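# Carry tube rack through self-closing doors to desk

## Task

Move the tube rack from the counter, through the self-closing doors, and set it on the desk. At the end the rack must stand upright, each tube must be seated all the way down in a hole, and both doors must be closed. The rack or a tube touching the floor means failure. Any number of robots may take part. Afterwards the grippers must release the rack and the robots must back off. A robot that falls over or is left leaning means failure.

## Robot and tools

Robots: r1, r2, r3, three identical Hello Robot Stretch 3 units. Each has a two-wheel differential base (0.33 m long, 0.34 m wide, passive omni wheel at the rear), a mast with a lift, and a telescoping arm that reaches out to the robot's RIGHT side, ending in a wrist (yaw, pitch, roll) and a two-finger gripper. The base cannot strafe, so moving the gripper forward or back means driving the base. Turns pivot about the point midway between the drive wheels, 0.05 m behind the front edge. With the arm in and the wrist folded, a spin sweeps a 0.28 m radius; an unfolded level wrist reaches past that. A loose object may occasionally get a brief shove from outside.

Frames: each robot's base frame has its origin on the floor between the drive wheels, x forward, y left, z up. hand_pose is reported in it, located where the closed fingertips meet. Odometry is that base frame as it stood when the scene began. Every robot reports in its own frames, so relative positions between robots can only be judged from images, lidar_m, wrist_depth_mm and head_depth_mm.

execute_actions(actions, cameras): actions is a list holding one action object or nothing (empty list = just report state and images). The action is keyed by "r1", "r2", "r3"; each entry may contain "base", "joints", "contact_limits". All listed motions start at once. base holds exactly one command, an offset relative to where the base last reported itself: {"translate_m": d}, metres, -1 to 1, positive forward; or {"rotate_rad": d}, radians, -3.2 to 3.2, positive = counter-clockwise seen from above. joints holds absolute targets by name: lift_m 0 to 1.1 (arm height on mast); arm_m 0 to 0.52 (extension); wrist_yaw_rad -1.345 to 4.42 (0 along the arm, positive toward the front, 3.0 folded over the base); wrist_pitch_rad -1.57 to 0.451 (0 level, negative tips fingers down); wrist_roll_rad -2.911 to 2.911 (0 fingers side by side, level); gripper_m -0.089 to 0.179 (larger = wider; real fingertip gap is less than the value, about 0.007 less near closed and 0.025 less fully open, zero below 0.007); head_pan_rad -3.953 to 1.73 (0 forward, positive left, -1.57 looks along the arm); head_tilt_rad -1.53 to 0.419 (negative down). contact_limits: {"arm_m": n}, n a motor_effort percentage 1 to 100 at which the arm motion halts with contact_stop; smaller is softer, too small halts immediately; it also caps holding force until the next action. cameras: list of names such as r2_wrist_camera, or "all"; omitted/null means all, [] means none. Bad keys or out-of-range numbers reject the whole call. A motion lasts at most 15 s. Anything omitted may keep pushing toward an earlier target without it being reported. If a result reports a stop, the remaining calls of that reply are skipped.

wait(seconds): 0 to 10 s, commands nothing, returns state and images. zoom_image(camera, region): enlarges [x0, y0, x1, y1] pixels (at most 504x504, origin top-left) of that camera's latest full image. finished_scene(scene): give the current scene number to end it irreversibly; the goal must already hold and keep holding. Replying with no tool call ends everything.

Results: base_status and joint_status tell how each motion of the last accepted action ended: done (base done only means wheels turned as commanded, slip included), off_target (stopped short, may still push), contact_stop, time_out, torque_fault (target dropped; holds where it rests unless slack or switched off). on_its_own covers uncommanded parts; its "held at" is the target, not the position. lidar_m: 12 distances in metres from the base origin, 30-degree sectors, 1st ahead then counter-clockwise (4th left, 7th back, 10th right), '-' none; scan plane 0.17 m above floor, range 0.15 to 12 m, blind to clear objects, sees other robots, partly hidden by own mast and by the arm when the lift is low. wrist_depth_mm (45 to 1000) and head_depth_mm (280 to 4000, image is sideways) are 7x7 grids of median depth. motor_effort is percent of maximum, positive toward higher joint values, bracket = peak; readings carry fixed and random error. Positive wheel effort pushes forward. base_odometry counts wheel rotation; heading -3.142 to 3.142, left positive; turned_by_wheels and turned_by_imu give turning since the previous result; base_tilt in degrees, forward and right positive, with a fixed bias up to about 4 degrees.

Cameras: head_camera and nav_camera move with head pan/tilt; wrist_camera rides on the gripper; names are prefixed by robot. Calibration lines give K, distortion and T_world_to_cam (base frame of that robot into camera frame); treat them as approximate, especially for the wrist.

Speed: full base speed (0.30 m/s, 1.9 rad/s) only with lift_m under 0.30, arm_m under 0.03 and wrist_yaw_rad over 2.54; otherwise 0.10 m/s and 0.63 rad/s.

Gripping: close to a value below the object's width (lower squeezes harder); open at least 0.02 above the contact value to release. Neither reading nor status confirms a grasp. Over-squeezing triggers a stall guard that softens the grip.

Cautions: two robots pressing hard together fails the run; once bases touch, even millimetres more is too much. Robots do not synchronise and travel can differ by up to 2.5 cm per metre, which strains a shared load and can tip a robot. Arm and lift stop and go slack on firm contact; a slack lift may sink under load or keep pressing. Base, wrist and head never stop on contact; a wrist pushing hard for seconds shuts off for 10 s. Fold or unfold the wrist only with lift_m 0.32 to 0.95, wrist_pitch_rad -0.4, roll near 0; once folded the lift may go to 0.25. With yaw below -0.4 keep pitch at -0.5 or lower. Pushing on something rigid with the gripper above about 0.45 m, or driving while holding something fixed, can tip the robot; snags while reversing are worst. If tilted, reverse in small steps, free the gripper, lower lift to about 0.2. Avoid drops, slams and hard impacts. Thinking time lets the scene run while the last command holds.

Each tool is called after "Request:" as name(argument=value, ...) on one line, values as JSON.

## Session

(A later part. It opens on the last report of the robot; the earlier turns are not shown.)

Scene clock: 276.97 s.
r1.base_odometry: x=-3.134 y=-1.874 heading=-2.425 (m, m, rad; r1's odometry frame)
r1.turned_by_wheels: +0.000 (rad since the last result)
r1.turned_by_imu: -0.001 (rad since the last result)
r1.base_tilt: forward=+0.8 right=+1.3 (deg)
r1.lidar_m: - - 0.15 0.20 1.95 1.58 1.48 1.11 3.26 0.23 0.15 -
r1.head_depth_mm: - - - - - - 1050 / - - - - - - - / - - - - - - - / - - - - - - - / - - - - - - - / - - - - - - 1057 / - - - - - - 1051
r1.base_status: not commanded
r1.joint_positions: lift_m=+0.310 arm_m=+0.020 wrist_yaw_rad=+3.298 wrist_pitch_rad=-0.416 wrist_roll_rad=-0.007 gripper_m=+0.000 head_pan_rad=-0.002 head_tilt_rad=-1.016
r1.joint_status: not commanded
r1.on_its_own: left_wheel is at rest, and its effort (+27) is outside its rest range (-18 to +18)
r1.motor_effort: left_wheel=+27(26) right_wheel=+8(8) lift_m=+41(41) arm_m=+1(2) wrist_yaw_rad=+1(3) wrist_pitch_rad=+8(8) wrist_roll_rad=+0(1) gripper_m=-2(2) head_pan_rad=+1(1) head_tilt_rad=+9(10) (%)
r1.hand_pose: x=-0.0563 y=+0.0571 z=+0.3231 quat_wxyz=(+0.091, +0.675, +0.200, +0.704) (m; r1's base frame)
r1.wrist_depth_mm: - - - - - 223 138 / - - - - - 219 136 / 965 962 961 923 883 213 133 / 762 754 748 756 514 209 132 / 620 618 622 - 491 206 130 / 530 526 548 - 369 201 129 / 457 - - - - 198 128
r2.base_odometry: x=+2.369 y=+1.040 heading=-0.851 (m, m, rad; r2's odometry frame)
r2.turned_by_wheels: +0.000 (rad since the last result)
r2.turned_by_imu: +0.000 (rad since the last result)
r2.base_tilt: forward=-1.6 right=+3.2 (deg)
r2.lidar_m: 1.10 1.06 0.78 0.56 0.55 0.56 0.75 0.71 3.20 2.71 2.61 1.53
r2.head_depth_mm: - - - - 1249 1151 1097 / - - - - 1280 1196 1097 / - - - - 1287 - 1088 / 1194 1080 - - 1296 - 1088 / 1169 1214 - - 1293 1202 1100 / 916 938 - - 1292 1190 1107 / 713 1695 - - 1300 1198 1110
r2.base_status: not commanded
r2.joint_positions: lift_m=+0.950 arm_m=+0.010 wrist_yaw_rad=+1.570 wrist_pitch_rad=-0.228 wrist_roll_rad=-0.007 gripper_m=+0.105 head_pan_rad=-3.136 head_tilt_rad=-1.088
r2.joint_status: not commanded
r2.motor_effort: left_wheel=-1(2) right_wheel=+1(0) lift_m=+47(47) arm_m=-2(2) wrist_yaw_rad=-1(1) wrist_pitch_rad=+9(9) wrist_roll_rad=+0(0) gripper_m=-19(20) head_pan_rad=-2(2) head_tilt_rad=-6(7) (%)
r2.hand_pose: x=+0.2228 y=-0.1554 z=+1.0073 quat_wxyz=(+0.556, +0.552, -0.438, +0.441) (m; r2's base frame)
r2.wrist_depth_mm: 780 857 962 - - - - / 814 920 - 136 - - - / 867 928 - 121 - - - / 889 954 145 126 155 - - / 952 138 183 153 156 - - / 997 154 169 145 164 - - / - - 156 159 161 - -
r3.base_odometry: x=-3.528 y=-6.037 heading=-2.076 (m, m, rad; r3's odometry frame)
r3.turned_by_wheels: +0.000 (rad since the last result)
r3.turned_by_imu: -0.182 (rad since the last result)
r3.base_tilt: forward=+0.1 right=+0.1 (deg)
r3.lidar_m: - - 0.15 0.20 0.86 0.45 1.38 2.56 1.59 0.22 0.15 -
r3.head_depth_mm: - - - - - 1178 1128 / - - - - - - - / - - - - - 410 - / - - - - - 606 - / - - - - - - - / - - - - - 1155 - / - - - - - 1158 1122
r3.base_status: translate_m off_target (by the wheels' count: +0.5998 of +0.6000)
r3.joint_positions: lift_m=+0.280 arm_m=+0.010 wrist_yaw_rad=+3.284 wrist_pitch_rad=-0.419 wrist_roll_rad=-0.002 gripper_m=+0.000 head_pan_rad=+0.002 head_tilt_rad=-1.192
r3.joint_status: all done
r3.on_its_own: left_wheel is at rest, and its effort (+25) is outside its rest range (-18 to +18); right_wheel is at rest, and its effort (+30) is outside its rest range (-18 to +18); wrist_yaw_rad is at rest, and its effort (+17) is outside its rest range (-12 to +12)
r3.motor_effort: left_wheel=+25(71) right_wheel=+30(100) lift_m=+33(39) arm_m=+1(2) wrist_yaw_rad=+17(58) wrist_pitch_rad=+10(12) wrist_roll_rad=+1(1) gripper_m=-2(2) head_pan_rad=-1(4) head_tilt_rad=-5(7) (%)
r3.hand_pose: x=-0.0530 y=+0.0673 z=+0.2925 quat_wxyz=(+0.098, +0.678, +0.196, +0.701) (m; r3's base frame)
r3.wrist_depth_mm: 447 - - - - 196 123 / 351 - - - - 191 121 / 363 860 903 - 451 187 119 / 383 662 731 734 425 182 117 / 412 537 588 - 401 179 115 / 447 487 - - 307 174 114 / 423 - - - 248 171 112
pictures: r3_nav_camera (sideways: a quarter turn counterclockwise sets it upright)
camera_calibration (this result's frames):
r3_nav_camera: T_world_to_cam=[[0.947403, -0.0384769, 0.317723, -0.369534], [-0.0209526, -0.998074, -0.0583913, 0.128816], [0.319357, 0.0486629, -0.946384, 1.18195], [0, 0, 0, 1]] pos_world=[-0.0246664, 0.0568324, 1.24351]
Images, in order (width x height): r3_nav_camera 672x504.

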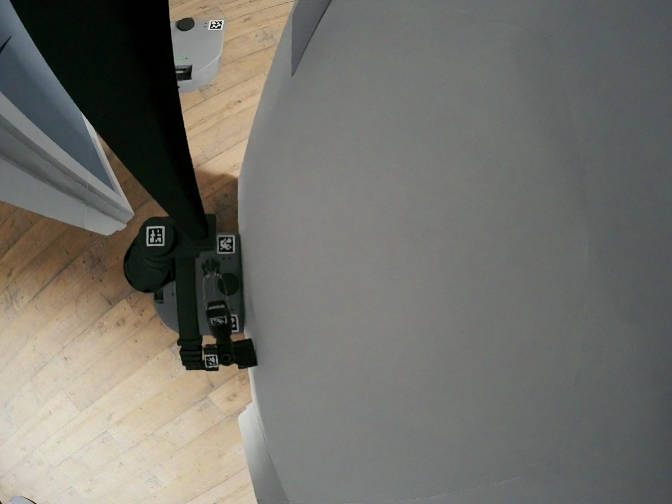

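Progress.

Request:
execute_actions(actions=[{"r3":{"base":{"translate_m":1.0}}}], cameras=[])

Request:
execute_actions(actions=[{"r3":{"base":{"translate_m":1.0}}}], cameras=[])

Request:
execute_actions(actions=[{"r3":{"base":{"translate_m":0.8}},"r2":{"base":{"rotate_rad":-3.0},"joints":{"head_pan_rad":0,"head_tilt_rad":-1.1}}}], cameras=["r3_nav_camera","r2_nav_camera"])

Scene clock: 283.30 s.
r1.base_odometry: x=-3.134 y=-1.874 heading=-2.425 (m, m, rad; r1's odometry frame)
r1.turned_by_wheels: +0.000 (rad since the last result)
r1.turned_by_imu: -0.001 (rad since the last result)
r1.base_tilt: forward=+0.9 right=+1.3 (deg)
r1.lidar_m: - - 0.15 0.20 1.95 1.58 1.48 1.11 3.30 0.23 0.15 -
r1.head_depth_mm: - - - - - - 1047 / - - - - - - - / - - - - - - - / - - - - - - - / - - - - - - - / - - - - - - 1051 / - - - - - - 1054
r1.base_status: not commanded
r1.joint_positions: lift_m=+0.310 arm_m=+0.020 wrist_yaw_rad=+3.298 wrist_pitch_rad=-0.416 wrist_roll_rad=-0.007 gripper_m=+0.000 head_pan_rad=-0.002 head_tilt_rad=-1.016
r1.joint_status: not commanded
r1.on_its_own: left_wheel is at rest, and its effort (+28) is outside its rest range (-18 to +18)
r1.motor_effort: left_wheel=+28(27) right_wheel=+8(8) lift_m=+41(41) arm_m=+2(2) wrist_yaw_rad=+2(3) wrist_pitch_rad=+8(8) wrist_roll_rad=+0(1) gripper_m=-2(2) head_pan_rad=+1(1) head_tilt_rad=+9(9) (%)
r1.hand_pose: x=-0.0563 y=+0.0571 z=+0.3231 quat_wxyz=(+0.091, +0.675, +0.200, +0.704) (m; r1's base frame)
r1.wrist_depth_mm: - - - - - 222 138 / - - - - - 218 135 / 965 948 960 910 879 214 134 / 751 764 764 761 511 211 132 / 621 623 622 - 488 204 130 / 531 531 542 - 371 201 129 / 459 - - - - 197 127
r2.base_odometry: x=+2.369 y=+1.040 heading=-0.851 (m, m, rad; r2's odometry frame)
r2.turned_by_wheels: +0.000 (rad since the last result)
r2.turned_by_imu: -0.001 (rad since the last result)
r2.base_tilt: forward=-1.6 right=+3.3 (deg)
r2.lidar_m: 1.10 1.06 0.78 0.56 0.54 0.56 0.75 1.20 3.20 2.72 2.60 1.52
r2.head_depth_mm: - - - - 1255 1146 1099 / - - - - 1274 1201 1095 / - - - - 1291 - 1086 / 1893 1720 - - 1296 - 1090 / 1575 1714 - - 1287 1202 1097 / 1366 1520 - - 1291 1194 1107 / 1176 1492 - - 1289 1195 1113
r2.base_status: not commanded
r2.joint_positions: lift_m=+0.950 arm_m=+0.010 wrist_yaw_rad=+1.570 wrist_pitch_rad=-0.228 wrist_roll_rad=-0.007 gripper_m=+0.105 head_pan_rad=-3.136 head_tilt_rad=-1.088
r2.joint_status: not commanded
r2.motor_effort: left_wheel=-1(1) right_wheel=-1(1) lift_m=+47(47) arm_m=-2(2) wrist_yaw_rad=+0(0) wrist_pitch_rad=+9(9) wrist_roll_rad=+0(0) gripper_m=-21(19) head_pan_rad=-1(1) head_tilt_rad=-6(6) (%)
r2.hand_pose: x=+0.2228 y=-0.1554 z=+1.0073 quat_wxyz=(+0.556, +0.552, -0.438, +0.441) (m; r2's base frame)
r2.wrist_depth_mm: 776 865 968 - - - - / 819 911 - 136 - - - / 866 969 - 121 - - - / 897 963 145 125 155 - - / 937 138 182 152 156 - - / 976 153 169 145 164 - - / - - 156 158 162 - -
r3.base_odometry: x=-4.010 y=-6.913 heading=-2.076 (m, m, rad; r3's odometry frame)
r3.turned_by_wheels: +0.000 (rad since the last result)
r3.turned_by_imu: -0.840 (rad since the last result)
r3.base_tilt: forward=+0.1 right=+0.1 (deg)
r3.lidar_m: - - 0.15 0.20 2.94 1.28 0.95 0.80 2.21 0.22 0.15 -
r3.head_depth_mm: - - - - - 1172 1128 / - - - - - - - / - - - - - 426 - / - - - - - 648 - / - - - - - - - / - - - - - 1153 - / - - - - - 1156 1125
r3.base_status: translate_m off_target (by the wheels' count: +0.9998 of +1.0000)
r3.joint_positions: lift_m=+0.280 arm_m=+0.010 wrist_yaw_rad=+3.280 wrist_pitch_rad=-0.419 wrist_roll_rad=-0.002 gripper_m=+0.000 head_pan_rad=+0.000 head_tilt_rad=-1.193
r3.joint_status: not commanded
r3.on_its_own: right_wheel is at rest, and its effort (+36) is outside its rest range (-18 to +18); wrist_yaw_rad is at rest, and its effort (+20) is outside its rest range (-12 to +12)
r3.motor_effort: left_wheel=+15(69) right_wheel=+36(100) lift_m=+33(42) arm_m=+2(2) wrist_yaw_rad=+20(49) wrist_pitch_rad=+10(13) wrist_roll_rad=+1(2) gripper_m=-2(3) head_pan_rad=+0(1) head_tilt_rad=-5(7) (%)
r3.hand_pose: x=-0.0523 y=+0.0675 z=+0.2925 quat_wxyz=(+0.099, +0.679, +0.195, +0.701) (m; r3's base frame)
r3.wrist_depth_mm: - - - - - 194 121 / - - - - 465 189 119 / 942 949 947 - 441 186 118 / 716 715 724 731 413 181 116 / 578 585 591 - 392 177 114 / 489 508 - - 315 173 113 / 426 - - - 244 170 111
pictures: none
No camera images: the call's "cameras" was empty. Leave "cameras" out to get every camera's image.

Scene clock: 289.17 s.
r1.base_odometry: x=-3.134 y=-1.874 heading=-2.425 (m, m, rad; r1's odometry frame)
r1.turned_by_wheels: +0.000 (rad since the last result)
r1.turned_by_imu: -0.001 (rad since the last result)
r1.base_tilt: forward=+0.9 right=+1.4 (deg)
r1.lidar_m: - - 0.15 0.19 1.95 1.58 1.48 1.11 3.28 0.23 0.15 -
r1.head_depth_mm: - - - - - - 1045 / - - - - - - - / - - - - - - - / - - - - - - - / - - - - - - - / - - - - - - 1055 / - - - - - - 1053
r1.base_status: not commanded
r1.joint_positions: lift_m=+0.310 arm_m=+0.020 wrist_yaw_rad=+3.298 wrist_pitch_rad=-0.416 wrist_roll_rad=-0.007 gripper_m=+0.000 head_pan_rad=-0.002 head_tilt_rad=-1.016
r1.joint_status: not commanded
r1.on_its_own: left_wheel is at rest, and its effort (+27) is outside its rest range (-18 to +18)
r1.motor_effort: left_wheel=+27(27) right_wheel=+8(8) lift_m=+41(41) arm_m=+1(2) wrist_yaw_rad=+2(2) wrist_pitch_rad=+8(8) wrist_roll_rad=+1(1) gripper_m=-2(2) head_pan_rad=+2(2) head_tilt_rad=+9(9) (%)
r1.hand_pose: x=-0.0563 y=+0.0571 z=+0.3231 quat_wxyz=(+0.091, +0.675, +0.200, +0.704) (m; r1's base frame)
r1.wrist_depth_mm: - - - - - 225 137 / - - - - - 220 135 / 947 953 969 917 876 214 134 / 769 754 758 749 513 209 132 / 625 626 618 - 487 205 130 / 532 522 545 - 366 201 129 / 455 - - - - 198 127
r2.base_odometry: x=+2.369 y=+1.040 heading=-0.851 (m, m, rad; r2's odometry frame)
r2.turned_by_wheels: +0.000 (rad since the last result)
r2.turned_by_imu: +0.000 (rad since the last result)
r2.base_tilt: forward=-1.6 right=+3.3 (deg)
r2.lidar_m: 1.10 1.06 0.78 0.56 0.54 0.56 0.75 1.38 3.19 2.72 2.61 1.52
r2.head_depth_mm: - - - - 1251 1152 1100 / - - - - 1271 1194 1093 / - - - - 1303 - 1084 / 1880 1711 - - 1305 - 1086 / 1587 1738 - - 1296 1205 1099 / 1507 1549 - - 1289 1190 1109 / 1385 1521 - - 1292 1197 1105
r2.base_status: not commanded
r2.joint_positions: lift_m=+0.950 arm_m=+0.010 wrist_yaw_rad=+1.570 wrist_pitch_rad=-0.228 wrist_roll_rad=-0.007 gripper_m=+0.105 head_pan_rad=-3.136 head_tilt_rad=-1.088
r2.joint_status: not commanded
r2.motor_effort: left_wheel=-1(2) right_wheel=+0(0) lift_m=+48(47) arm_m=-2(2) wrist_yaw_rad=-1(0) wrist_pitch_rad=+9(9) wrist_roll_rad=+0(0) gripper_m=-20(20) head_pan_rad=-2(2) head_tilt_rad=-6(6) (%)
r2.hand_pose: x=+0.2228 y=-0.1554 z=+1.0073 quat_wxyz=(+0.556, +0.552, -0.438, +0.441) (m; r2's base frame)
r2.wrist_depth_mm: 764 859 968 - - - - / 813 913 - 136 - - - / 860 972 - 121 - - - / 894 945 145 126 155 - - / 960 138 182 152 156 - - / 985 154 169 145 164 - - / - - 156 158 162 - -
r3.base_odometry: x=-4.492 y=-7.789 heading=-2.076 (m, m, rad; r3's odometry frame)
r3.turned_by_wheels: +0.000 (rad since the last result)
r3.turned_by_imu: -0.350 (rad since the last result)
r3.base_tilt: forward=+0.1 right=+0.1 (deg)
r3.lidar_m: - - 0.15 0.19 2.77 2.79 1.41 0.92 1.73 0.23 0.15 -
r3.head_depth_mm: - - - - - 1165 1126 / - - - - - - - / - - - - - 411 - / - - - - - 611 - / - - - - - - - / - - - - - 1155 - / - - - - - 1152 1119
r3.base_status: translate_m off_target (by the wheels' count: +0.9999 of +1.0000)
r3.joint_positions: lift_m=+0.280 arm_m=+0.010 wrist_yaw_rad=+3.285 wrist_pitch_rad=-0.418 wrist_roll_rad=-0.002 gripper_m=+0.000 head_pan_rad=+0.002 head_tilt_rad=-1.192
r3.joint_status: not commanded
r3.on_its_own: right_wheel is at rest, and its effort (+24) is outside its rest range (-18 to +18); wrist_yaw_rad is at rest, and its effort (+15) is outside its rest range (-12 to +12)
r3.motor_effort: left_wheel=+10(74) right_wheel=+24(100) lift_m=+33(40) arm_m=+1(3) wrist_yaw_rad=+15(65) wrist_pitch_rad=+10(12) wrist_roll_rad=+1(1) gripper_m=-2(2) head_pan_rad=+0(0) head_tilt_rad=-5(10) (%)
r3.hand_pose: x=-0.0533 y=+0.0673 z=+0.2925 quat_wxyz=(+0.097, +0.678, +0.196, +0.701) (m; r3's base frame)
r3.wrist_depth_mm: - - - - - 198 123 / - - - - 474 193 121 / 947 952 953 - 449 188 119 / 716 728 734 730 425 183 117 / 582 584 591 - 402 178 115 / 487 508 - - 307 175 114 / 423 - - - 248 172 112
pictures: none
No camera images: the call's "cameras" was empty. Leave "cameras" out to get every camera's image.

Scene clock: 294.87 s.
r1.base_odometry: x=-3.134 y=-1.874 heading=-2.425 (m, m, rad; r1's odometry frame)
r1.turned_by_wheels: +0.000 (rad since the last result)
r1.turned_by_imu: -0.001 (rad since the last result)
r1.base_tilt: forward=+0.9 right=+1.3 (deg)
r1.lidar_m: - - 0.15 0.19 1.95 1.58 1.48 1.11 3.27 0.23 0.15 -
r1.head_depth_mm: - - - - - - 1046 / - - - - - - - / - - - - - - - / - - - - - - - / - - - - - - - / - - - - - - 1056 / - - - - - - 1055
r1.base_status: not commanded
r1.joint_positions: lift_m=+0.310 arm_m=+0.020 wrist_yaw_rad=+3.298 wrist_pitch_rad=-0.416 wrist_roll_rad=-0.007 gripper_m=+0.000 head_pan_rad=-0.002 head_tilt_rad=-1.016
r1.joint_status: not commanded
r1.on_its_own: left_wheel is at rest, and its effort (+28) is outside its rest range (-18 to +18)
r1.motor_effort: left_wheel=+28(26) right_wheel=+8(8) lift_m=+41(41) arm_m=+2(1) wrist_yaw_rad=+2(2) wrist_pitch_rad=+8(8) wrist_roll_rad=+1(1) gripper_m=-2(2) head_pan_rad=+2(2) head_tilt_rad=+9(9) (%)
r1.hand_pose: x=-0.0563 y=+0.0571 z=+0.3231 quat_wxyz=(+0.091, +0.675, +0.200, +0.704) (m; r1's base frame)
r1.wrist_depth_mm: - - - - - 223 137 / - - - - - 218 136 / 974 959 961 909 874 213 134 / 755 754 750 775 512 210 132 / 630 611 624 - 485 205 130 / 530 528 541 - 366 201 128 / 455 - - - - 198 127
r2.base_odometry: x=+2.369 y=+1.040 heading=+2.432 (m, m, rad; r2's odometry frame)
r2.turned_by_wheels: -3.000 (rad since the last result)
r2.turned_by_imu: -3.034 (rad since the last result)
r2.base_tilt: forward=-1.6 right=+3.2 (deg)
r2.lidar_m: 1.42 1.38 3.32 2.64 2.62 1.34 1.07 1.06 0.69 0.54 0.54 0.58
r2.head_depth_mm: 1878 1636 307 1167 1258 1183 1099 / 1882 1677 1544 1372 1276 1175 1102 / 1852 1701 1526 1395 1274 1189 - / 1558 1707 1541 1399 1286 1192 - / 1523 1566 1550 1402 1299 1192 - / 1444 1541 1562 1392 1289 1194 1117 / 1193 1662 1550 1413 1302 1202 1114
r2.base_status: done
r2.joint_positions: lift_m=+0.950 arm_m=+0.010 wrist_yaw_rad=+1.570 wrist_pitch_rad=-0.228 wrist_roll_rad=-0.007 gripper_m=+0.105 head_pan_rad=-0.007 head_tilt_rad=-1.088
r2.joint_status: all done
r2.motor_effort: left_wheel=+1(4) right_wheel=-4(7) lift_m=+48(47) arm_m=-2(2) wrist_yaw_rad=-1(0) wrist_pitch_rad=+9(9) wrist_roll_rad=+0(0) gripper_m=-20(21) head_pan_rad=+3(38) head_tilt_rad=-6(5) (%)
r2.hand_pose: x=+0.2228 y=-0.1554 z=+1.0073 quat_wxyz=(+0.556, +0.552, -0.438, +0.441) (m; r2's base frame)
r2.wrist_depth_mm: - - - - 539 389 306 / - - - 136 498 399 310 / - - - 121 506 407 315 / - - 145 126 155 413 320 / - 138 183 152 157 389 325 / - 154 169 144 164 394 331 / - - 157 158 161 452 325
r3.base_odometry: x=-4.877 y=-8.490 heading=-2.076 (m, m, rad; r3's odometry frame)
r3.turned_by_wheels: +0.000 (rad since the last result)
r3.turned_by_imu: +0.001 (rad since the last result)
r3.base_tilt: forward=+0.1 right=+0.0 (deg)
r3.lidar_m: - - 0.15 0.20 2.77 2.80 1.40 0.91 1.73 0.22 0.15 -
r3.head_depth_mm: - - - - - 1171 1127 / - - - - - - - / - - - - - 408 - / - - - - - 602 - / - - - - - - - / - - - - - 1160 - / - - - - - 1153 1129
r3.base_status: translate_m off_target (by the wheels' count: +0.7998 of +0.8000)
r3.joint_positions: lift_m=+0.280 arm_m=+0.010 wrist_yaw_rad=+3.285 wrist_pitch_rad=-0.419 wrist_roll_rad=-0.002 gripper_m=+0.000 head_pan_rad=+0.002 head_tilt_rad=-1.191
r3.joint_status: not commanded
r3.on_its_own: left_wheel is at rest, and its effort (+27) is outside its rest range (-18 to +18); right_wheel is at rest, and its effort (+27) is outside its rest range (-18 to +18); wrist_yaw_rad is at rest, and its effort (+15) is outside its rest range (-12 to +12)
r3.motor_effort: left_wheel=+27(72) right_wheel=+27(100) lift_m=+34(39) arm_m=+1(3) wrist_yaw_rad=+15(55) wrist_pitch_rad=+10(12) wrist_roll_rad=+1(1) gripper_m=-2(2) head_pan_rad=-2(1) head_tilt_rad=-6(6) (%)
r3.hand_pose: x=-0.0533 y=+0.0673 z=+0.2925 quat_wxyz=(+0.097, +0.678, +0.196, +0.701) (m; r3's base frame)
r3.wrist_depth_mm: - - - - - 197 123 / - - - - 480 192 121 / 922 964 978 - 448 188 119 / 719 713 735 739 422 184 117 / 575 592 596 - 400 180 115 / 490 504 - - 307 175 114 / 426 - - - 248 171 112
pictures: r2_nav_camera (sideways: a quarter turn counterclockwise sets it upright), r3_nav_camera (sideways: a quarter turn counterclockwise sets it upright)
camera_calibration (this result's frames):
r2_nav_camera: T_world_to_cam=[[0.873283, -0.0349392, 0.485958, -0.59714], [-0.0428397, -0.999069, 0.00515366, 0.0470466], [0.485325, -0.0253189, -0.873967, 1.09197], [0, 0, 0, 1]] pos_world=[-0.00647238, 0.0537866, 1.24429]
r3_nav_camera: T_world_to_cam=[[0.947375, -0.0377909, 0.317886, -0.369747], [-0.0202197, -0.998089, -0.0583952, 0.128817], [0.319485, 0.0488946, -0.946329, 1.18187], [0, 0, 0, 1]] pos_world=[-0.0246975, 0.0568102, 1.2435]
Images, in order (width x height): r2_nav_camera 672x504, r3_nav_camera 672x504.

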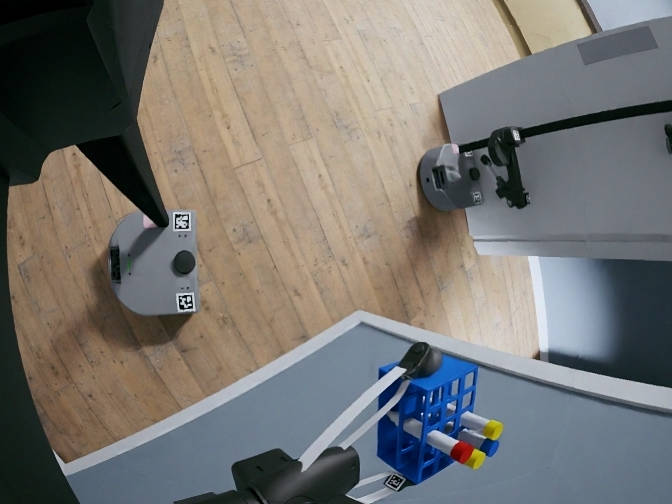

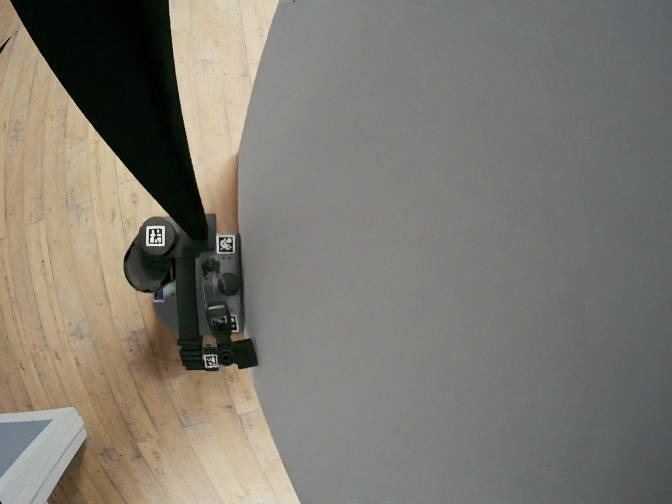

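Request:
execute_actions(actions=[{"r2":{"base":{"rotate_rad":0.12}}}], cameras=[])

Request:
execute_actions(actions=[{"r2":{"base":{"translate_m":0.7},"joints":{"head_tilt_rad":-1.3}}}], cameras=["r2_nav_camera"])

Scene clock: 296.80 s.
r1.base_odometry: x=-3.134 y=-1.874 heading=-2.425 (m, m, rad; r1's odometry frame)
r1.turned_by_wheels: +0.000 (rad since the last result)
r1.turned_by_imu: +0.000 (rad since the last result)
r1.base_tilt: forward=+0.8 right=+1.4 (deg)
r1.lidar_m: - - 0.15 0.19 1.94 1.59 1.48 1.11 3.29 0.23 0.15 -
r1.head_depth_mm: - - - - - - 1048 / - - - - - - - / - - - - - - - / - - - - - - - / - - - - - - - / - - - - - - 1058 / - - - - - - 1055
r1.base_status: not commanded
r1.joint_positions: lift_m=+0.310 arm_m=+0.020 wrist_yaw_rad=+3.298 wrist_pitch_rad=-0.416 wrist_roll_rad=-0.007 gripper_m=+0.000 head_pan_rad=-0.002 head_tilt_rad=-1.016
r1.joint_status: not commanded
r1.on_its_own: left_wheel is at rest, and its effort (+27) is outside its rest range (-18 to +18)
r1.motor_effort: left_wheel=+27(28) right_wheel=+8(8) lift_m=+41(41) arm_m=+1(2) wrist_yaw_rad=+3(2) wrist_pitch_rad=+8(8) wrist_roll_rad=+0(1) gripper_m=-1(2) head_pan_rad=+1(1) head_tilt_rad=+9(9) (%)
r1.hand_pose: x=-0.0563 y=+0.0571 z=+0.3231 quat_wxyz=(+0.091, +0.675, +0.200, +0.704) (m; r1's base frame)
r1.wrist_depth_mm: - - - - - 224 137 / - - - - - 219 135 / 958 942 974 907 876 213 134 / 757 749 766 759 512 210 132 / 618 620 618 - 493 205 130 / 536 523 542 - 370 202 129 / 461 - - - - 198 127
r2.base_odometry: x=+2.369 y=+1.040 heading=+2.552 (m, m, rad; r2's odometry frame)
r2.turned_by_wheels: +0.120 (rad since the last result)
r2.turned_by_imu: +0.121 (rad since the last result)
r2.base_tilt: forward=-1.6 right=+3.3 (deg)
r2.lidar_m: 1.38 1.38 3.05 2.62 2.19 1.24 1.06 1.06 0.63 0.54 0.54 0.62
r2.head_depth_mm: 1882 1710 308 1236 1279 1174 1095 / 1828 1694 1551 1390 1276 1177 1101 / 1558 1689 1535 1387 1276 1185 - / 1541 1633 1543 1402 1291 1195 - / 1455 1541 1544 1404 1281 1191 - / 1445 1654 1551 1414 1291 1186 1123 / 1515 1691 1561 1408 1291 1197 1115
r2.base_status: done
r2.joint_positions: lift_m=+0.950 arm_m=+0.010 wrist_yaw_rad=+1.570 wrist_pitch_rad=-0.228 wrist_roll_rad=-0.007 gripper_m=+0.105 head_pan_rad=-0.007 head_tilt_rad=-1.088
r2.joint_status: not commanded
r2.motor_effort: left_wheel=-3(6) right_wheel=+4(7) lift_m=+47(48) arm_m=-2(2) wrist_yaw_rad=+0(0) wrist_pitch_rad=+9(9) wrist_roll_rad=+0(0) gripper_m=-21(20) head_pan_rad=+3(3) head_tilt_rad=-6(5) (%)
r2.hand_pose: x=+0.2228 y=-0.1554 z=+1.0073 quat_wxyz=(+0.556, +0.552, -0.438, +0.441) (m; r2's base frame)
r2.wrist_depth_mm: - - - - - 443 334 / - - - 135 564 443 337 / - - - 121 593 454 341 / - - 145 126 155 457 346 / - 138 182 153 156 424 348 / - 153 169 145 164 430 348 / - - 156 158 162 494 342
r3.base_odometry: x=-4.877 y=-8.490 heading=-2.076 (m, m, rad; r3's odometry frame)
r3.turned_by_wheels: +0.000 (rad since the last result)
r3.turned_by_imu: +0.001 (rad since the last result)
r3.base_tilt: forward=+0.1 right=+0.0 (deg)
r3.lidar_m: - - 0.15 0.19 2.78 2.80 1.40 0.91 1.73 0.22 0.15 -
r3.head_depth_mm: - - - - - 1173 1125 / - - - - - - - / - - - - - 408 - / - - - - - 606 - / - - - - - - - / - - - - - 1154 - / - - - - - 1159 1119
r3.base_status: not commanded
r3.joint_positions: lift_m=+0.280 arm_m=+0.010 wrist_yaw_rad=+3.285 wrist_pitch_rad=-0.419 wrist_roll_rad=-0.002 gripper_m=+0.000 head_pan_rad=+0.002 head_tilt_rad=-1.191
r3.joint_status: not commanded
r3.on_its_own: left_wheel is at rest, and its effort (+26) is outside its rest range (-18 to +18); right_wheel is at rest, and its effort (+26) is outside its rest range (-18 to +18); wrist_yaw_rad is at rest, and its effort (+15) is outside its rest range (-12 to +12)
r3.motor_effort: left_wheel=+26(28) right_wheel=+26(27) lift_m=+33(34) arm_m=+1(1) wrist_yaw_rad=+15(15) wrist_pitch_rad=+10(10) wrist_roll_rad=+1(1) gripper_m=-2(2) head_pan_rad=-1(1) head_tilt_rad=-5(5) (%)
r3.hand_pose: x=-0.0533 y=+0.0673 z=+0.2925 quat_wxyz=(+0.097, +0.678, +0.196, +0.701) (m; r3's base frame)
r3.wrist_depth_mm: - - - - - 199 123 / - - - - 475 192 121 / 939 951 952 - 449 188 119 / 710 722 733 742 423 183 117 / 579 581 579 - 402 179 116 / 486 501 - - 307 174 114 / 425 - - - 250 171 112
pictures: none
No camera images: the call's "cameras" was empty. Leave "cameras" out to get every camera's image.

Scene clock: 304.73 s.
r1.base_odometry: x=-3.134 y=-1.874 heading=-2.425 (m, m, rad; r1's odometry frame)
r1.turned_by_wheels: +0.000 (rad since the last result)
r1.turned_by_imu: -0.002 (rad since the last result)
r1.base_tilt: forward=+0.8 right=+1.3 (deg)
r1.lidar_m: - - 0.15 0.20 1.94 1.58 1.48 1.11 3.29 0.23 0.15 -
r1.head_depth_mm: - - - - - - 1045 / - - - - - - - / - - - - - - - / - - - - - - - / - - - - - - - / - - - - - - 1052 / - - - - - - 1056
r1.base_status: not commanded
r1.joint_positions: lift_m=+0.310 arm_m=+0.020 wrist_yaw_rad=+3.298 wrist_pitch_rad=-0.416 wrist_roll_rad=-0.007 gripper_m=+0.000 head_pan_rad=-0.002 head_tilt_rad=-1.016
r1.joint_status: not commanded
r1.on_its_own: left_wheel is at rest, and its effort (+27) is outside its rest range (-18 to +18)
r1.motor_effort: left_wheel=+27(27) right_wheel=+8(8) lift_m=+41(41) arm_m=+1(1) wrist_yaw_rad=+2(2) wrist_pitch_rad=+8(8) wrist_roll_rad=+1(0) gripper_m=-2(2) head_pan_rad=+2(1) head_tilt_rad=+8(9) (%)
r1.hand_pose: x=-0.0563 y=+0.0571 z=+0.3231 quat_wxyz=(+0.091, +0.675, +0.200, +0.704) (m; r1's base frame)
r1.wrist_depth_mm: - - - - - 223 137 / - - - - - 218 135 / 953 957 972 907 860 214 134 / 749 764 750 756 516 209 132 / 627 622 627 - 486 206 130 / 527 532 541 - 366 202 129 / 463 - - - - 197 127
r2.base_odometry: x=+1.787 y=+1.429 heading=+2.552 (m, m, rad; r2's odometry frame)
r2.turned_by_wheels: +0.000 (rad since the last result)
r2.turned_by_imu: +0.003 (rad since the last result)
r2.base_tilt: forward=-1.6 right=+3.2 (deg)
r2.lidar_m: 0.74 0.72 1.04 2.81 2.80 2.02 1.74 0.72 0.41 0.35 1.89 0.92
r2.head_depth_mm: 1484 - 1329 1277 1234 1165 1142 / 1029 1391 1344 1287 1234 1181 1135 / 960 1262 1358 1302 1258 - 1131 / 922 1225 1341 1304 1255 - 1137 / 948 1063 1207 1296 1255 - 1143 / 935 883 1212 1315 1252 1214 1147 / 879 853 1384 1314 1258 1208 1143
r2.base_status: done
r2.joint_positions: lift_m=+0.950 arm_m=+0.010 wrist_yaw_rad=+1.570 wrist_pitch_rad=-0.228 wrist_roll_rad=-0.007 gripper_m=+0.105 head_pan_rad=-0.007 head_tilt_rad=-1.284
r2.joint_status: all done
r2.motor_effort: left_wheel=-3(4) right_wheel=+4(8) lift_m=+48(48) arm_m=-2(2) wrist_yaw_rad=-1(0) wrist_pitch_rad=+9(9) wrist_roll_rad=+0(0) gripper_m=-19(20) head_pan_rad=+2(2) head_tilt_rad=-8(26) (%)
r2.hand_pose: x=+0.2228 y=-0.1554 z=+1.0073 quat_wxyz=(+0.556, +0.552, -0.438, +0.441) (m; r2's base frame)
r2.wrist_depth_mm: 610 627 642 693 - - - / 649 660 684 136 - - - / 680 724 716 121 - - - / 728 748 145 125 154 - - / 782 138 183 152 156 - - / 852 154 169 145 164 - - / 623 673 156 158 162 - -
r3.base_odometry: x=-4.877 y=-8.490 heading=-2.076 (m, m, rad; r3's odometry frame)
r3.turned_by_wheels: +0.000 (rad since the last result)
r3.turned_by_imu: +0.002 (rad since the last result)
r3.base_tilt: forward=+0.1 right=+0.0 (deg)
r3.lidar_m: - - 0.15 0.20 2.78 2.79 0.72 0.73 1.73 0.22 0.15 -
r3.head_depth_mm: - - - - - 1181 1130 / - - - - - - - / - - - - - 408 - / - - - - - 605 - / - - - - - - - / - - - - - 1164 - / - - - - - 1148 1125
r3.base_status: not commanded
r3.joint_positions: lift_m=+0.280 arm_m=+0.010 wrist_yaw_rad=+3.285 wrist_pitch_rad=-0.419 wrist_roll_rad=-0.002 gripper_m=+0.000 head_pan_rad=+0.002 head_tilt_rad=-1.191
r3.joint_status: not commanded
r3.on_its_own: left_wheel is at rest, and its effort (+28) is outside its rest range (-18 to +18); right_wheel is at rest, and its effort (+26) is outside its rest range (-18 to +18); wrist_yaw_rad is at rest, and its effort (+15) is outside its rest range (-12 to +12)
r3.motor_effort: left_wheel=+28(27) right_wheel=+26(27) lift_m=+34(34) arm_m=+1(0) wrist_yaw_rad=+15(15) wrist_pitch_rad=+10(9) wrist_roll_rad=+1(1) gripper_m=-2(2) head_pan_rad=-1(1) head_tilt_rad=-6(5) (%)
r3.hand_pose: x=-0.0533 y=+0.0673 z=+0.2925 quat_wxyz=(+0.097, +0.678, +0.196, +0.701) (m; r3's base frame)
r3.wrist_depth_mm: - - - - - 198 123 / - - - - 480 194 120 / 949 950 970 - 447 187 119 / 710 723 741 744 422 183 117 / 583 577 596 - 397 179 116 / 482 504 - - 308 175 114 / 422 - - - 248 171 112
pictures: r2_nav_camera (sideways: a quarter turn counterclockwise sets it upright)
camera_calibration (this result's frames):
r2_nav_camera: T_world_to_cam=[[0.951138, -0.0353604, 0.306736, -0.364187], [-0.0410139, -0.999086, 0.012003, 0.0381206], [0.306031, -0.0239969, -0.951719, 1.19405], [0, 0, 0, 1]] pos_world=[-0.0174631, 0.0538617, 1.24766]
Images, in order (width x height): r2_nav_camera 672x504.

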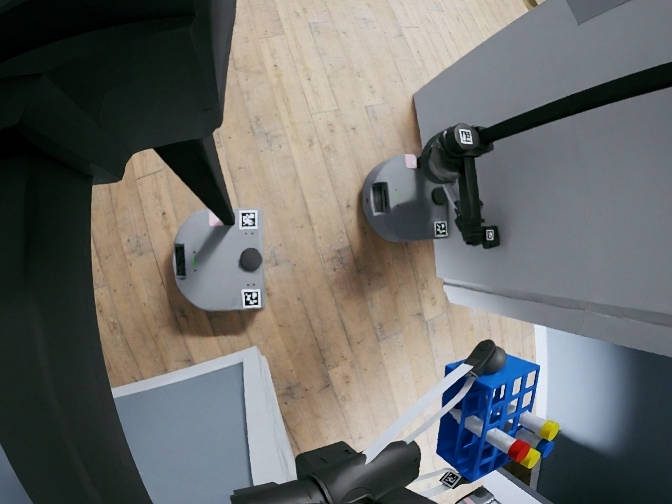

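Request:
execute_actions(actions=[{"r2":{"base":{"translate_m":0.22}}}], cameras=[])

Request:
execute_actions(actions=[{"r2":{"base":{"rotate_rad":-1.05}}}], cameras=["r2_nav_camera"])

Request:
execute_actions(actions=[{"r2":{"base":{"translate_m":0.9},"joints":{"head_tilt_rad":-1.0}}}], cameras=["r2_nav_camera"])

Scene clock: 308.67 s.
r1.base_odometry: x=-3.134 y=-1.874 heading=-2.425 (m, m, rad; r1's odometry frame)
r1.turned_by_wheels: +0.000 (rad since the last result)
r1.turned_by_imu: -0.001 (rad since the last result)
r1.base_tilt: forward=+0.9 right=+1.3 (deg)
r1.lidar_m: - - 0.15 0.19 1.94 1.58 1.48 1.11 3.28 0.23 0.15 -
r1.head_depth_mm: - - - - - - 1052 / - - - - - - - / - - - - - - - / - - - - - - - / - - - - - - - / - - - - - - 1061 / - - - - - - 1052
r1.base_status: not commanded
r1.joint_positions: lift_m=+0.310 arm_m=+0.020 wrist_yaw_rad=+3.298 wrist_pitch_rad=-0.416 wrist_roll_rad=-0.007 gripper_m=+0.000 head_pan_rad=-0.002 head_tilt_rad=-1.016
r1.joint_status: not commanded
r1.on_its_own: left_wheel is at rest, and its effort (+28) is outside its rest range (-18 to +18)
r1.motor_effort: left_wheel=+28(27) right_wheel=+8(8) lift_m=+41(41) arm_m=+2(2) wrist_yaw_rad=+2(2) wrist_pitch_rad=+8(8) wrist_roll_rad=+1(1) gripper_m=-3(2) head_pan_rad=+2(2) head_tilt_rad=+9(9) (%)
r1.hand_pose: x=-0.0563 y=+0.0571 z=+0.3231 quat_wxyz=(+0.091, +0.675, +0.200, +0.704) (m; r1's base frame)
r1.wrist_depth_mm: - - - - - 224 137 / - - - - - 218 136 / 967 960 958 911 877 214 133 / 758 760 764 768 518 210 132 / 618 615 622 - 494 205 130 / 531 532 548 - 369 201 129 / 457 - - - - 198 127
r2.base_odometry: x=+1.604 y=+1.552 heading=+2.552 (m, m, rad; r2's odometry frame)
r2.turned_by_wheels: +0.000 (rad since the last result)
r2.turned_by_imu: +0.001 (rad since the last result)
r2.base_tilt: forward=-1.6 right=+3.2 (deg)
r2.lidar_m: 0.58 0.52 0.76 2.86 2.86 2.27 1.94 0.60 0.41 1.80 1.74 0.66
r2.head_depth_mm: 724 - 1334 1289 1232 1178 1127 / 708 932 1330 1289 1235 1180 1129 / 680 893 1295 1299 1236 - 1138 / 676 882 1161 1278 1250 - 1136 / 672 875 1065 1161 1267 - 1142 / 666 869 837 1156 1251 1210 1149 / 664 856 805 1295 1258 1204 1143
r2.base_status: done
r2.joint_positions: lift_m=+0.950 arm_m=+0.010 wrist_yaw_rad=+1.570 wrist_pitch_rad=-0.228 wrist_roll_rad=-0.007 gripper_m=+0.105 head_pan_rad=-0.007 head_tilt_rad=-1.284
r2.joint_status: not commanded
r2.motor_effort: left_wheel=-3(4) right_wheel=+3(8) lift_m=+47(47) arm_m=-2(2) wrist_yaw_rad=+0(0) wrist_pitch_rad=+9(9) wrist_roll_rad=+0(0) gripper_m=-20(20) head_pan_rad=+4(3) head_tilt_rad=-8(7) (%)
r2.hand_pose: x=+0.2228 y=-0.1554 z=+1.0073 quat_wxyz=(+0.556, +0.552, -0.438, +0.441) (m; r2's base frame)
r2.wrist_depth_mm: 428 439 447 498 - - - / 458 469 483 136 - - - / 488 498 500 121 - - - / 520 520 145 126 155 - - / 557 138 183 152 156 - - / 602 153 168 144 164 - - / 680 663 156 159 161 - -
r3.base_odometry: x=-4.877 y=-8.490 heading=-2.076 (m, m, rad; r3's odometry frame)
r3.turned_by_wheels: +0.000 (rad since the last result)
r3.turned_by_imu: +0.001 (rad since the last result)
r3.base_tilt: forward=+0.1 right=+0.1 (deg)
r3.lidar_m: - - 0.15 0.19 2.78 2.80 0.56 0.51 1.73 0.22 0.15 -
r3.head_depth_mm: - - - - - 1179 1132 / - - - - - - - / - - - - - 408 - / - - - - - 603 - / - - - - - - - / - - - - - 1149 - / - - - - - 1160 1118
r3.base_status: not commanded
r3.joint_positions: lift_m=+0.280 arm_m=+0.010 wrist_yaw_rad=+3.285 wrist_pitch_rad=-0.419 wrist_roll_rad=-0.002 gripper_m=+0.000 head_pan_rad=+0.002 head_tilt_rad=-1.191
r3.joint_status: not commanded
r3.on_its_own: left_wheel is at rest, and its effort (+27) is outside its rest range (-18 to +18); right_wheel is at rest, and its effort (+26) is outside its rest range (-18 to +18); wrist_yaw_rad is at rest, and its effort (+15) is outside its rest range (-12 to +12)
r3.motor_effort: left_wheel=+27(27) right_wheel=+26(26) lift_m=+33(34) arm_m=+1(1) wrist_yaw_rad=+15(15) wrist_pitch_rad=+10(10) wrist_roll_rad=+1(1) gripper_m=-2(2) head_pan_rad=+0(1) head_tilt_rad=-5(5) (%)
r3.hand_pose: x=-0.0533 y=+0.0673 z=+0.2925 quat_wxyz=(+0.097, +0.678, +0.196, +0.701) (m; r3's base frame)
r3.wrist_depth_mm: - - - - - 197 123 / - - - - 476 193 121 / 923 931 946 - 449 188 119 / 708 717 724 734 428 184 117 / 580 584 587 - 398 180 115 / 486 501 - - 306 176 113 / 421 - - - 248 171 112
pictures: none
No camera images: the call's "cameras" was empty. Leave "cameras" out to get every camera's image.

Scene clock: 311.27 s.
r1.base_odometry: x=-3.134 y=-1.874 heading=-2.425 (m, m, rad; r1's odometry frame)
r1.turned_by_wheels: +0.000 (rad since the last result)
r1.turned_by_imu: -0.001 (rad since the last result)
r1.base_tilt: forward=+0.9 right=+1.3 (deg)
r1.lidar_m: - - 0.15 0.19 1.94 1.58 1.48 1.11 3.28 0.23 0.15 -
r1.head_depth_mm: - - - - - - 1051 / - - - - - - - / - - - - - - - / - - - - - - - / - - - - - - - / - - - - - - 1057 / - - - - - - 1056
r1.base_status: not commanded
r1.joint_positions: lift_m=+0.310 arm_m=+0.020 wrist_yaw_rad=+3.298 wrist_pitch_rad=-0.416 wrist_roll_rad=-0.007 gripper_m=+0.000 head_pan_rad=-0.002 head_tilt_rad=-1.016
r1.joint_status: not commanded
r1.on_its_own: left_wheel is at rest, and its effort (+27) is outside its rest range (-18 to +18)
r1.motor_effort: left_wheel=+27(28) right_wheel=+8(8) lift_m=+41(41) arm_m=+2(2) wrist_yaw_rad=+2(2) wrist_pitch_rad=+8(8) wrist_roll_rad=+1(1) gripper_m=-2(2) head_pan_rad=+2(1) head_tilt_rad=+10(10) (%)
r1.hand_pose: x=-0.0563 y=+0.0571 z=+0.3231 quat_wxyz=(+0.091, +0.675, +0.200, +0.704) (m; r1's base frame)
r1.wrist_depth_mm: - - - - - 223 137 / - - - - - 218 135 / 973 967 967 915 849 213 134 / 756 752 752 756 516 209 132 / 622 618 627 - 492 206 130 / 528 528 550 - 370 201 129 / 459 - - - - 198 127
r2.base_odometry: x=+1.604 y=+1.552 heading=+1.502 (m, m, rad; r2's odometry frame)
r2.turned_by_wheels: -1.050 (rad since the last result)
r2.turned_by_imu: -1.062 (rad since the last result)
r2.base_tilt: forward=-1.6 right=+3.2 (deg)
r2.lidar_m: 1.75 0.66 0.57 0.52 0.76 2.87 2.86 2.28 1.95 0.60 0.41 1.78
r2.head_depth_mm: 1492 - 1329 1278 1228 1174 1129 / 1488 1422 1356 1289 1234 1184 1133 / 1508 1433 1342 1287 1248 - 1127 / 1496 1423 1363 1310 1253 - 1131 / 1510 1442 1376 1308 1254 - 1148 / 1519 1438 1376 1309 1228 1196 1147 / 1523 1452 1347 1294 1095 1071 1139
r2.base_status: done
r2.joint_positions: lift_m=+0.950 arm_m=+0.010 wrist_yaw_rad=+1.570 wrist_pitch_rad=-0.228 wrist_roll_rad=-0.007 gripper_m=+0.105 head_pan_rad=-0.007 head_tilt_rad=-1.284
r2.joint_status: not commanded
r2.motor_effort: left_wheel=+2(5) right_wheel=-4(8) lift_m=+47(47) arm_m=-2(2) wrist_yaw_rad=+0(0) wrist_pitch_rad=+9(9) wrist_roll_rad=+0(0) gripper_m=-21(20) head_pan_rad=+3(3) head_tilt_rad=-8(8) (%)
r2.hand_pose: x=+0.2228 y=-0.1554 z=+1.0073 quat_wxyz=(+0.556, +0.552, -0.438, +0.441) (m; r2's base frame)
r2.wrist_depth_mm: - - - - - - - / - - - 136 - - - / - - - 121 - - - / - - 145 125 155 - - / - 138 183 152 156 - 261 / - 153 169 145 164 - 233 / - - 156 158 161 - 227
r3.base_odometry: x=-4.877 y=-8.490 heading=-2.076 (m, m, rad; r3's odometry frame)
r3.turned_by_wheels: +0.000 (rad since the last result)
r3.turned_by_imu: +0.001 (rad since the last result)
r3.base_tilt: forward=+0.1 right=+0.1 (deg)
r3.lidar_m: - - 0.15 0.20 2.78 2.79 0.41 0.51 1.73 0.22 0.15 -
r3.head_depth_mm: - - - - - 1176 1123 / - - - - - - - / - - - - - 409 - / - - - - - 605 - / - - - - - - - / - - - - - 1160 - / - - - - - 1165 1125
r3.base_status: not commanded
r3.joint_positions: lift_m=+0.280 arm_m=+0.010 wrist_yaw_rad=+3.285 wrist_pitch_rad=-0.419 wrist_roll_rad=-0.002 gripper_m=+0.000 head_pan_rad=+0.002 head_tilt_rad=-1.191
r3.joint_status: not commanded
r3.on_its_own: left_wheel is at rest, and its effort (+27) is outside its rest range (-18 to +18); right_wheel is at rest, and its effort (+26) is outside its rest range (-18 to +18); wrist_yaw_rad is at rest, and its effort (+16) is outside its rest range (-12 to +12)
r3.motor_effort: left_wheel=+27(28) right_wheel=+26(27) lift_m=+33(34) arm_m=+1(1) wrist_yaw_rad=+16(15) wrist_pitch_rad=+10(10) wrist_roll_rad=+1(1) gripper_m=-2(2) head_pan_rad=-1(0) head_tilt_rad=-5(5) (%)
r3.hand_pose: x=-0.0533 y=+0.0673 z=+0.2925 quat_wxyz=(+0.097, +0.678, +0.196, +0.701) (m; r3's base frame)
r3.wrist_depth_mm: - - - - - 197 123 / - - - - 473 194 121 / 911 942 982 - 453 189 119 / 713 724 738 757 423 183 117 / 571 578 583 - 401 179 115 / 480 502 - - 304 176 113 / 423 - - - 248 171 112
pictures: r2_nav_camera (sideways: a quarter turn counterclockwise sets it upright)
camera_calibration (this result's frames):
r2_nav_camera: T_world_to_cam=[[0.951178, -0.0353406, 0.306613, -0.364027], [-0.0409912, -0.999087, 0.0120074, 0.0381147], [0.305909, -0.0239896, -0.951759, 1.19411], [0, 0, 0, 1]] pos_world=[-0.0174712, 0.0538612, 1.24766]
Images, in order (width x height): r2_nav_camera 672x504.

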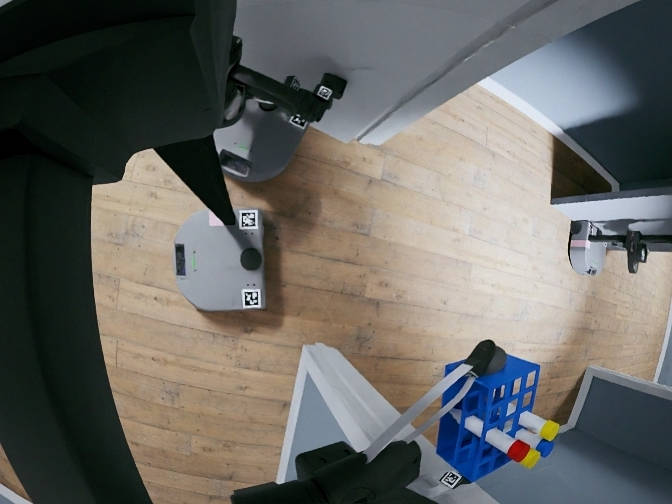

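Scene clock: 321.23 s.
r1.base_odometry: x=-3.134 y=-1.874 heading=-2.425 (m, m, rad; r1's odometry frame)
r1.turned_by_wheels: +0.000 (rad since the last result)
r1.turned_by_imu: -0.002 (rad since the last result)
r1.base_tilt: forward=+1.0 right=+1.4 (deg)
r1.lidar_m: - - 0.15 0.20 1.28 1.58 1.48 1.11 3.28 0.23 0.15 -
r1.head_depth_mm: - - - - - - 1049 / - - - - - - - / - - - - - - - / - - - - - - - / - - - - - - - / - - - - - - 1055 / - - - - - - 1055
r1.base_status: not commanded
r1.joint_positions: lift_m=+0.310 arm_m=+0.020 wrist_yaw_rad=+3.298 wrist_pitch_rad=-0.416 wrist_roll_rad=-0.007 gripper_m=+0.000 head_pan_rad=-0.002 head_tilt_rad=-1.016
r1.joint_status: not commanded
r1.on_its_own: left_wheel is at rest, and its effort (+28) is outside its rest range (-18 to +18)
r1.motor_effort: left_wheel=+28(26) right_wheel=+8(8) lift_m=+41(41) arm_m=+2(2) wrist_yaw_rad=+2(3) wrist_pitch_rad=+8(8) wrist_roll_rad=+1(1) gripper_m=-2(2) head_pan_rad=+2(1) head_tilt_rad=+10(9) (%)
r1.hand_pose: x=-0.0563 y=+0.0571 z=+0.3231 quat_wxyz=(+0.091, +0.675, +0.200, +0.704) (m; r1's base frame)
r1.wrist_depth_mm: - - - - - 223 137 / - - - - - 218 136 / 960 954 959 909 861 214 133 / 757 769 768 753 514 210 132 / 621 625 618 - 490 205 130 / 529 526 540 - 369 201 129 / 462 - - - - 198 128
r2.base_odometry: x=+1.666 y=+2.450 heading=+1.502 (m, m, rad; r2's odometry frame)
r2.turned_by_wheels: +0.000 (rad since the last result)
r2.turned_by_imu: +0.004 (rad since the last result)
r2.base_tilt: forward=-1.6 right=+3.2 (deg)
r2.lidar_m: 0.90 0.86 0.97 0.96 0.58 0.68 3.73 0.70 0.93 1.13 1.31 1.85
r2.head_depth_mm: 2171 1846 1621 329 1294 1201 1093 / 2165 1839 1605 1424 1316 1194 1111 / 1376 1547 1530 1449 1315 1194 1124 / 1157 1365 1536 1481 1330 1202 1129 / 1027 1170 1360 1475 1320 1207 1135 / 848 991 1606 1473 1336 1210 1103 / 1503 1688 1658 1471 1329 1206 1110
r2.base_status: done
r2.joint_positions: lift_m=+0.950 arm_m=+0.010 wrist_yaw_rad=+1.570 wrist_pitch_rad=-0.228 wrist_roll_rad=-0.007 gripper_m=+0.105 head_pan_rad=-0.007 head_tilt_rad=-1.001
r2.joint_status: all done
r2.motor_effort: left_wheel=+1(6) right_wheel=-3(3) lift_m=+47(48) arm_m=-2(2) wrist_yaw_rad=-1(0) wrist_pitch_rad=+9(9) wrist_roll_rad=+0(0) gripper_m=-19(20) head_pan_rad=+3(3) head_tilt_rad=+0(21) (%)
r2.hand_pose: x=+0.2228 y=-0.1554 z=+1.0073 quat_wxyz=(+0.556, +0.552, -0.438, +0.441) (m; r2's base frame)
r2.wrist_depth_mm: - 753 946 - - - - / - 789 - 136 - - - / - 874 990 122 - - - / - 838 145 126 155 - - / - 138 183 153 156 - - / - 154 169 145 163 - - / - - 156 158 162 - -
r3.base_odometry: x=-4.877 y=-8.490 heading=-2.076 (m, m, rad; r3's odometry frame)
r3.turned_by_wheels: +0.000 (rad since the last result)
r3.turned_by_imu: +0.003 (rad since the last result)
r3.base_tilt: forward=+0.1 right=+0.0 (deg)
r3.lidar_m: - - 0.15 0.19 2.77 2.80 2.47 0.91 1.73 0.22 0.15 -
r3.head_depth_mm: - - - - - 1176 1124 / - - - - - - - / - - - - - 408 - / - - - - - 603 - / - - - - - - - / - - - - - 1161 - / - - - - - 1161 1120
r3.base_status: not commanded
r3.joint_positions: lift_m=+0.280 arm_m=+0.010 wrist_yaw_rad=+3.285 wrist_pitch_rad=-0.419 wrist_roll_rad=-0.002 gripper_m=+0.000 head_pan_rad=+0.002 head_tilt_rad=-1.191
r3.joint_status: not commanded
r3.on_its_own: left_wheel is at rest, and its effort (+27) is outside its rest range (-18 to +18); right_wheel is at rest, and its effort (+26) is outside its rest range (-18 to +18); wrist_yaw_rad is at rest, and its effort (+15) is outside its rest range (-12 to +12)
r3.motor_effort: left_wheel=+27(27) right_wheel=+26(27) lift_m=+34(34) arm_m=+1(0) wrist_yaw_rad=+15(16) wrist_pitch_rad=+10(9) wrist_roll_rad=+1(1) gripper_m=-2(2) head_pan_rad=-1(1) head_tilt_rad=-5(6) (%)
r3.hand_pose: x=-0.0533 y=+0.0673 z=+0.2925 quat_wxyz=(+0.097, +0.678, +0.196, +0.701) (m; r3's base frame)
r3.wrist_depth_mm: - - - - - 197 123 / - - - - 472 193 121 / 924 947 969 - 450 187 119 / 713 712 729 748 421 184 117 / 572 586 584 - 400 179 115 / 483 504 - - 306 175 114 / 428 - - - 248 172 112
pictures: r2_nav_camera (sideways: a quarter turn counterclockwise sets it upright)
camera_calibration (this result's frames):
r2_nav_camera: T_world_to_cam=[[0.827494, -0.0344275, 0.560419, -0.69386], [-0.0429299, -0.999076, 0.00201369, 0.0511347], [0.559831, -0.025725, -0.828207, 1.03204], [0, 0, 0, 1]] pos_world=[-0.00140732, 0.0537488, 1.24349]
Images, in order (width x height): r2_nav_camera 672x504.

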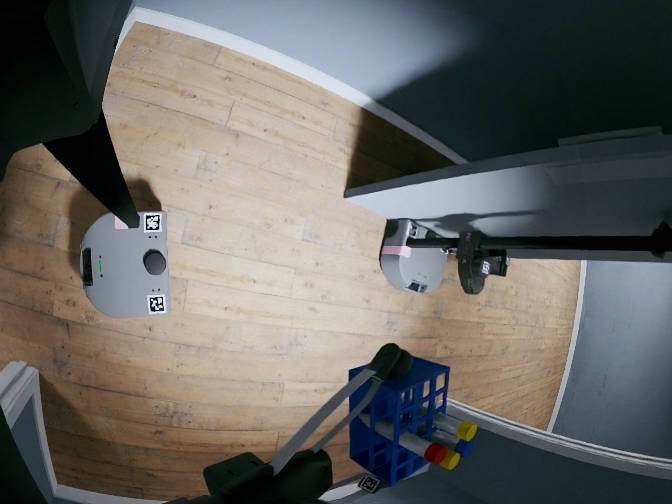

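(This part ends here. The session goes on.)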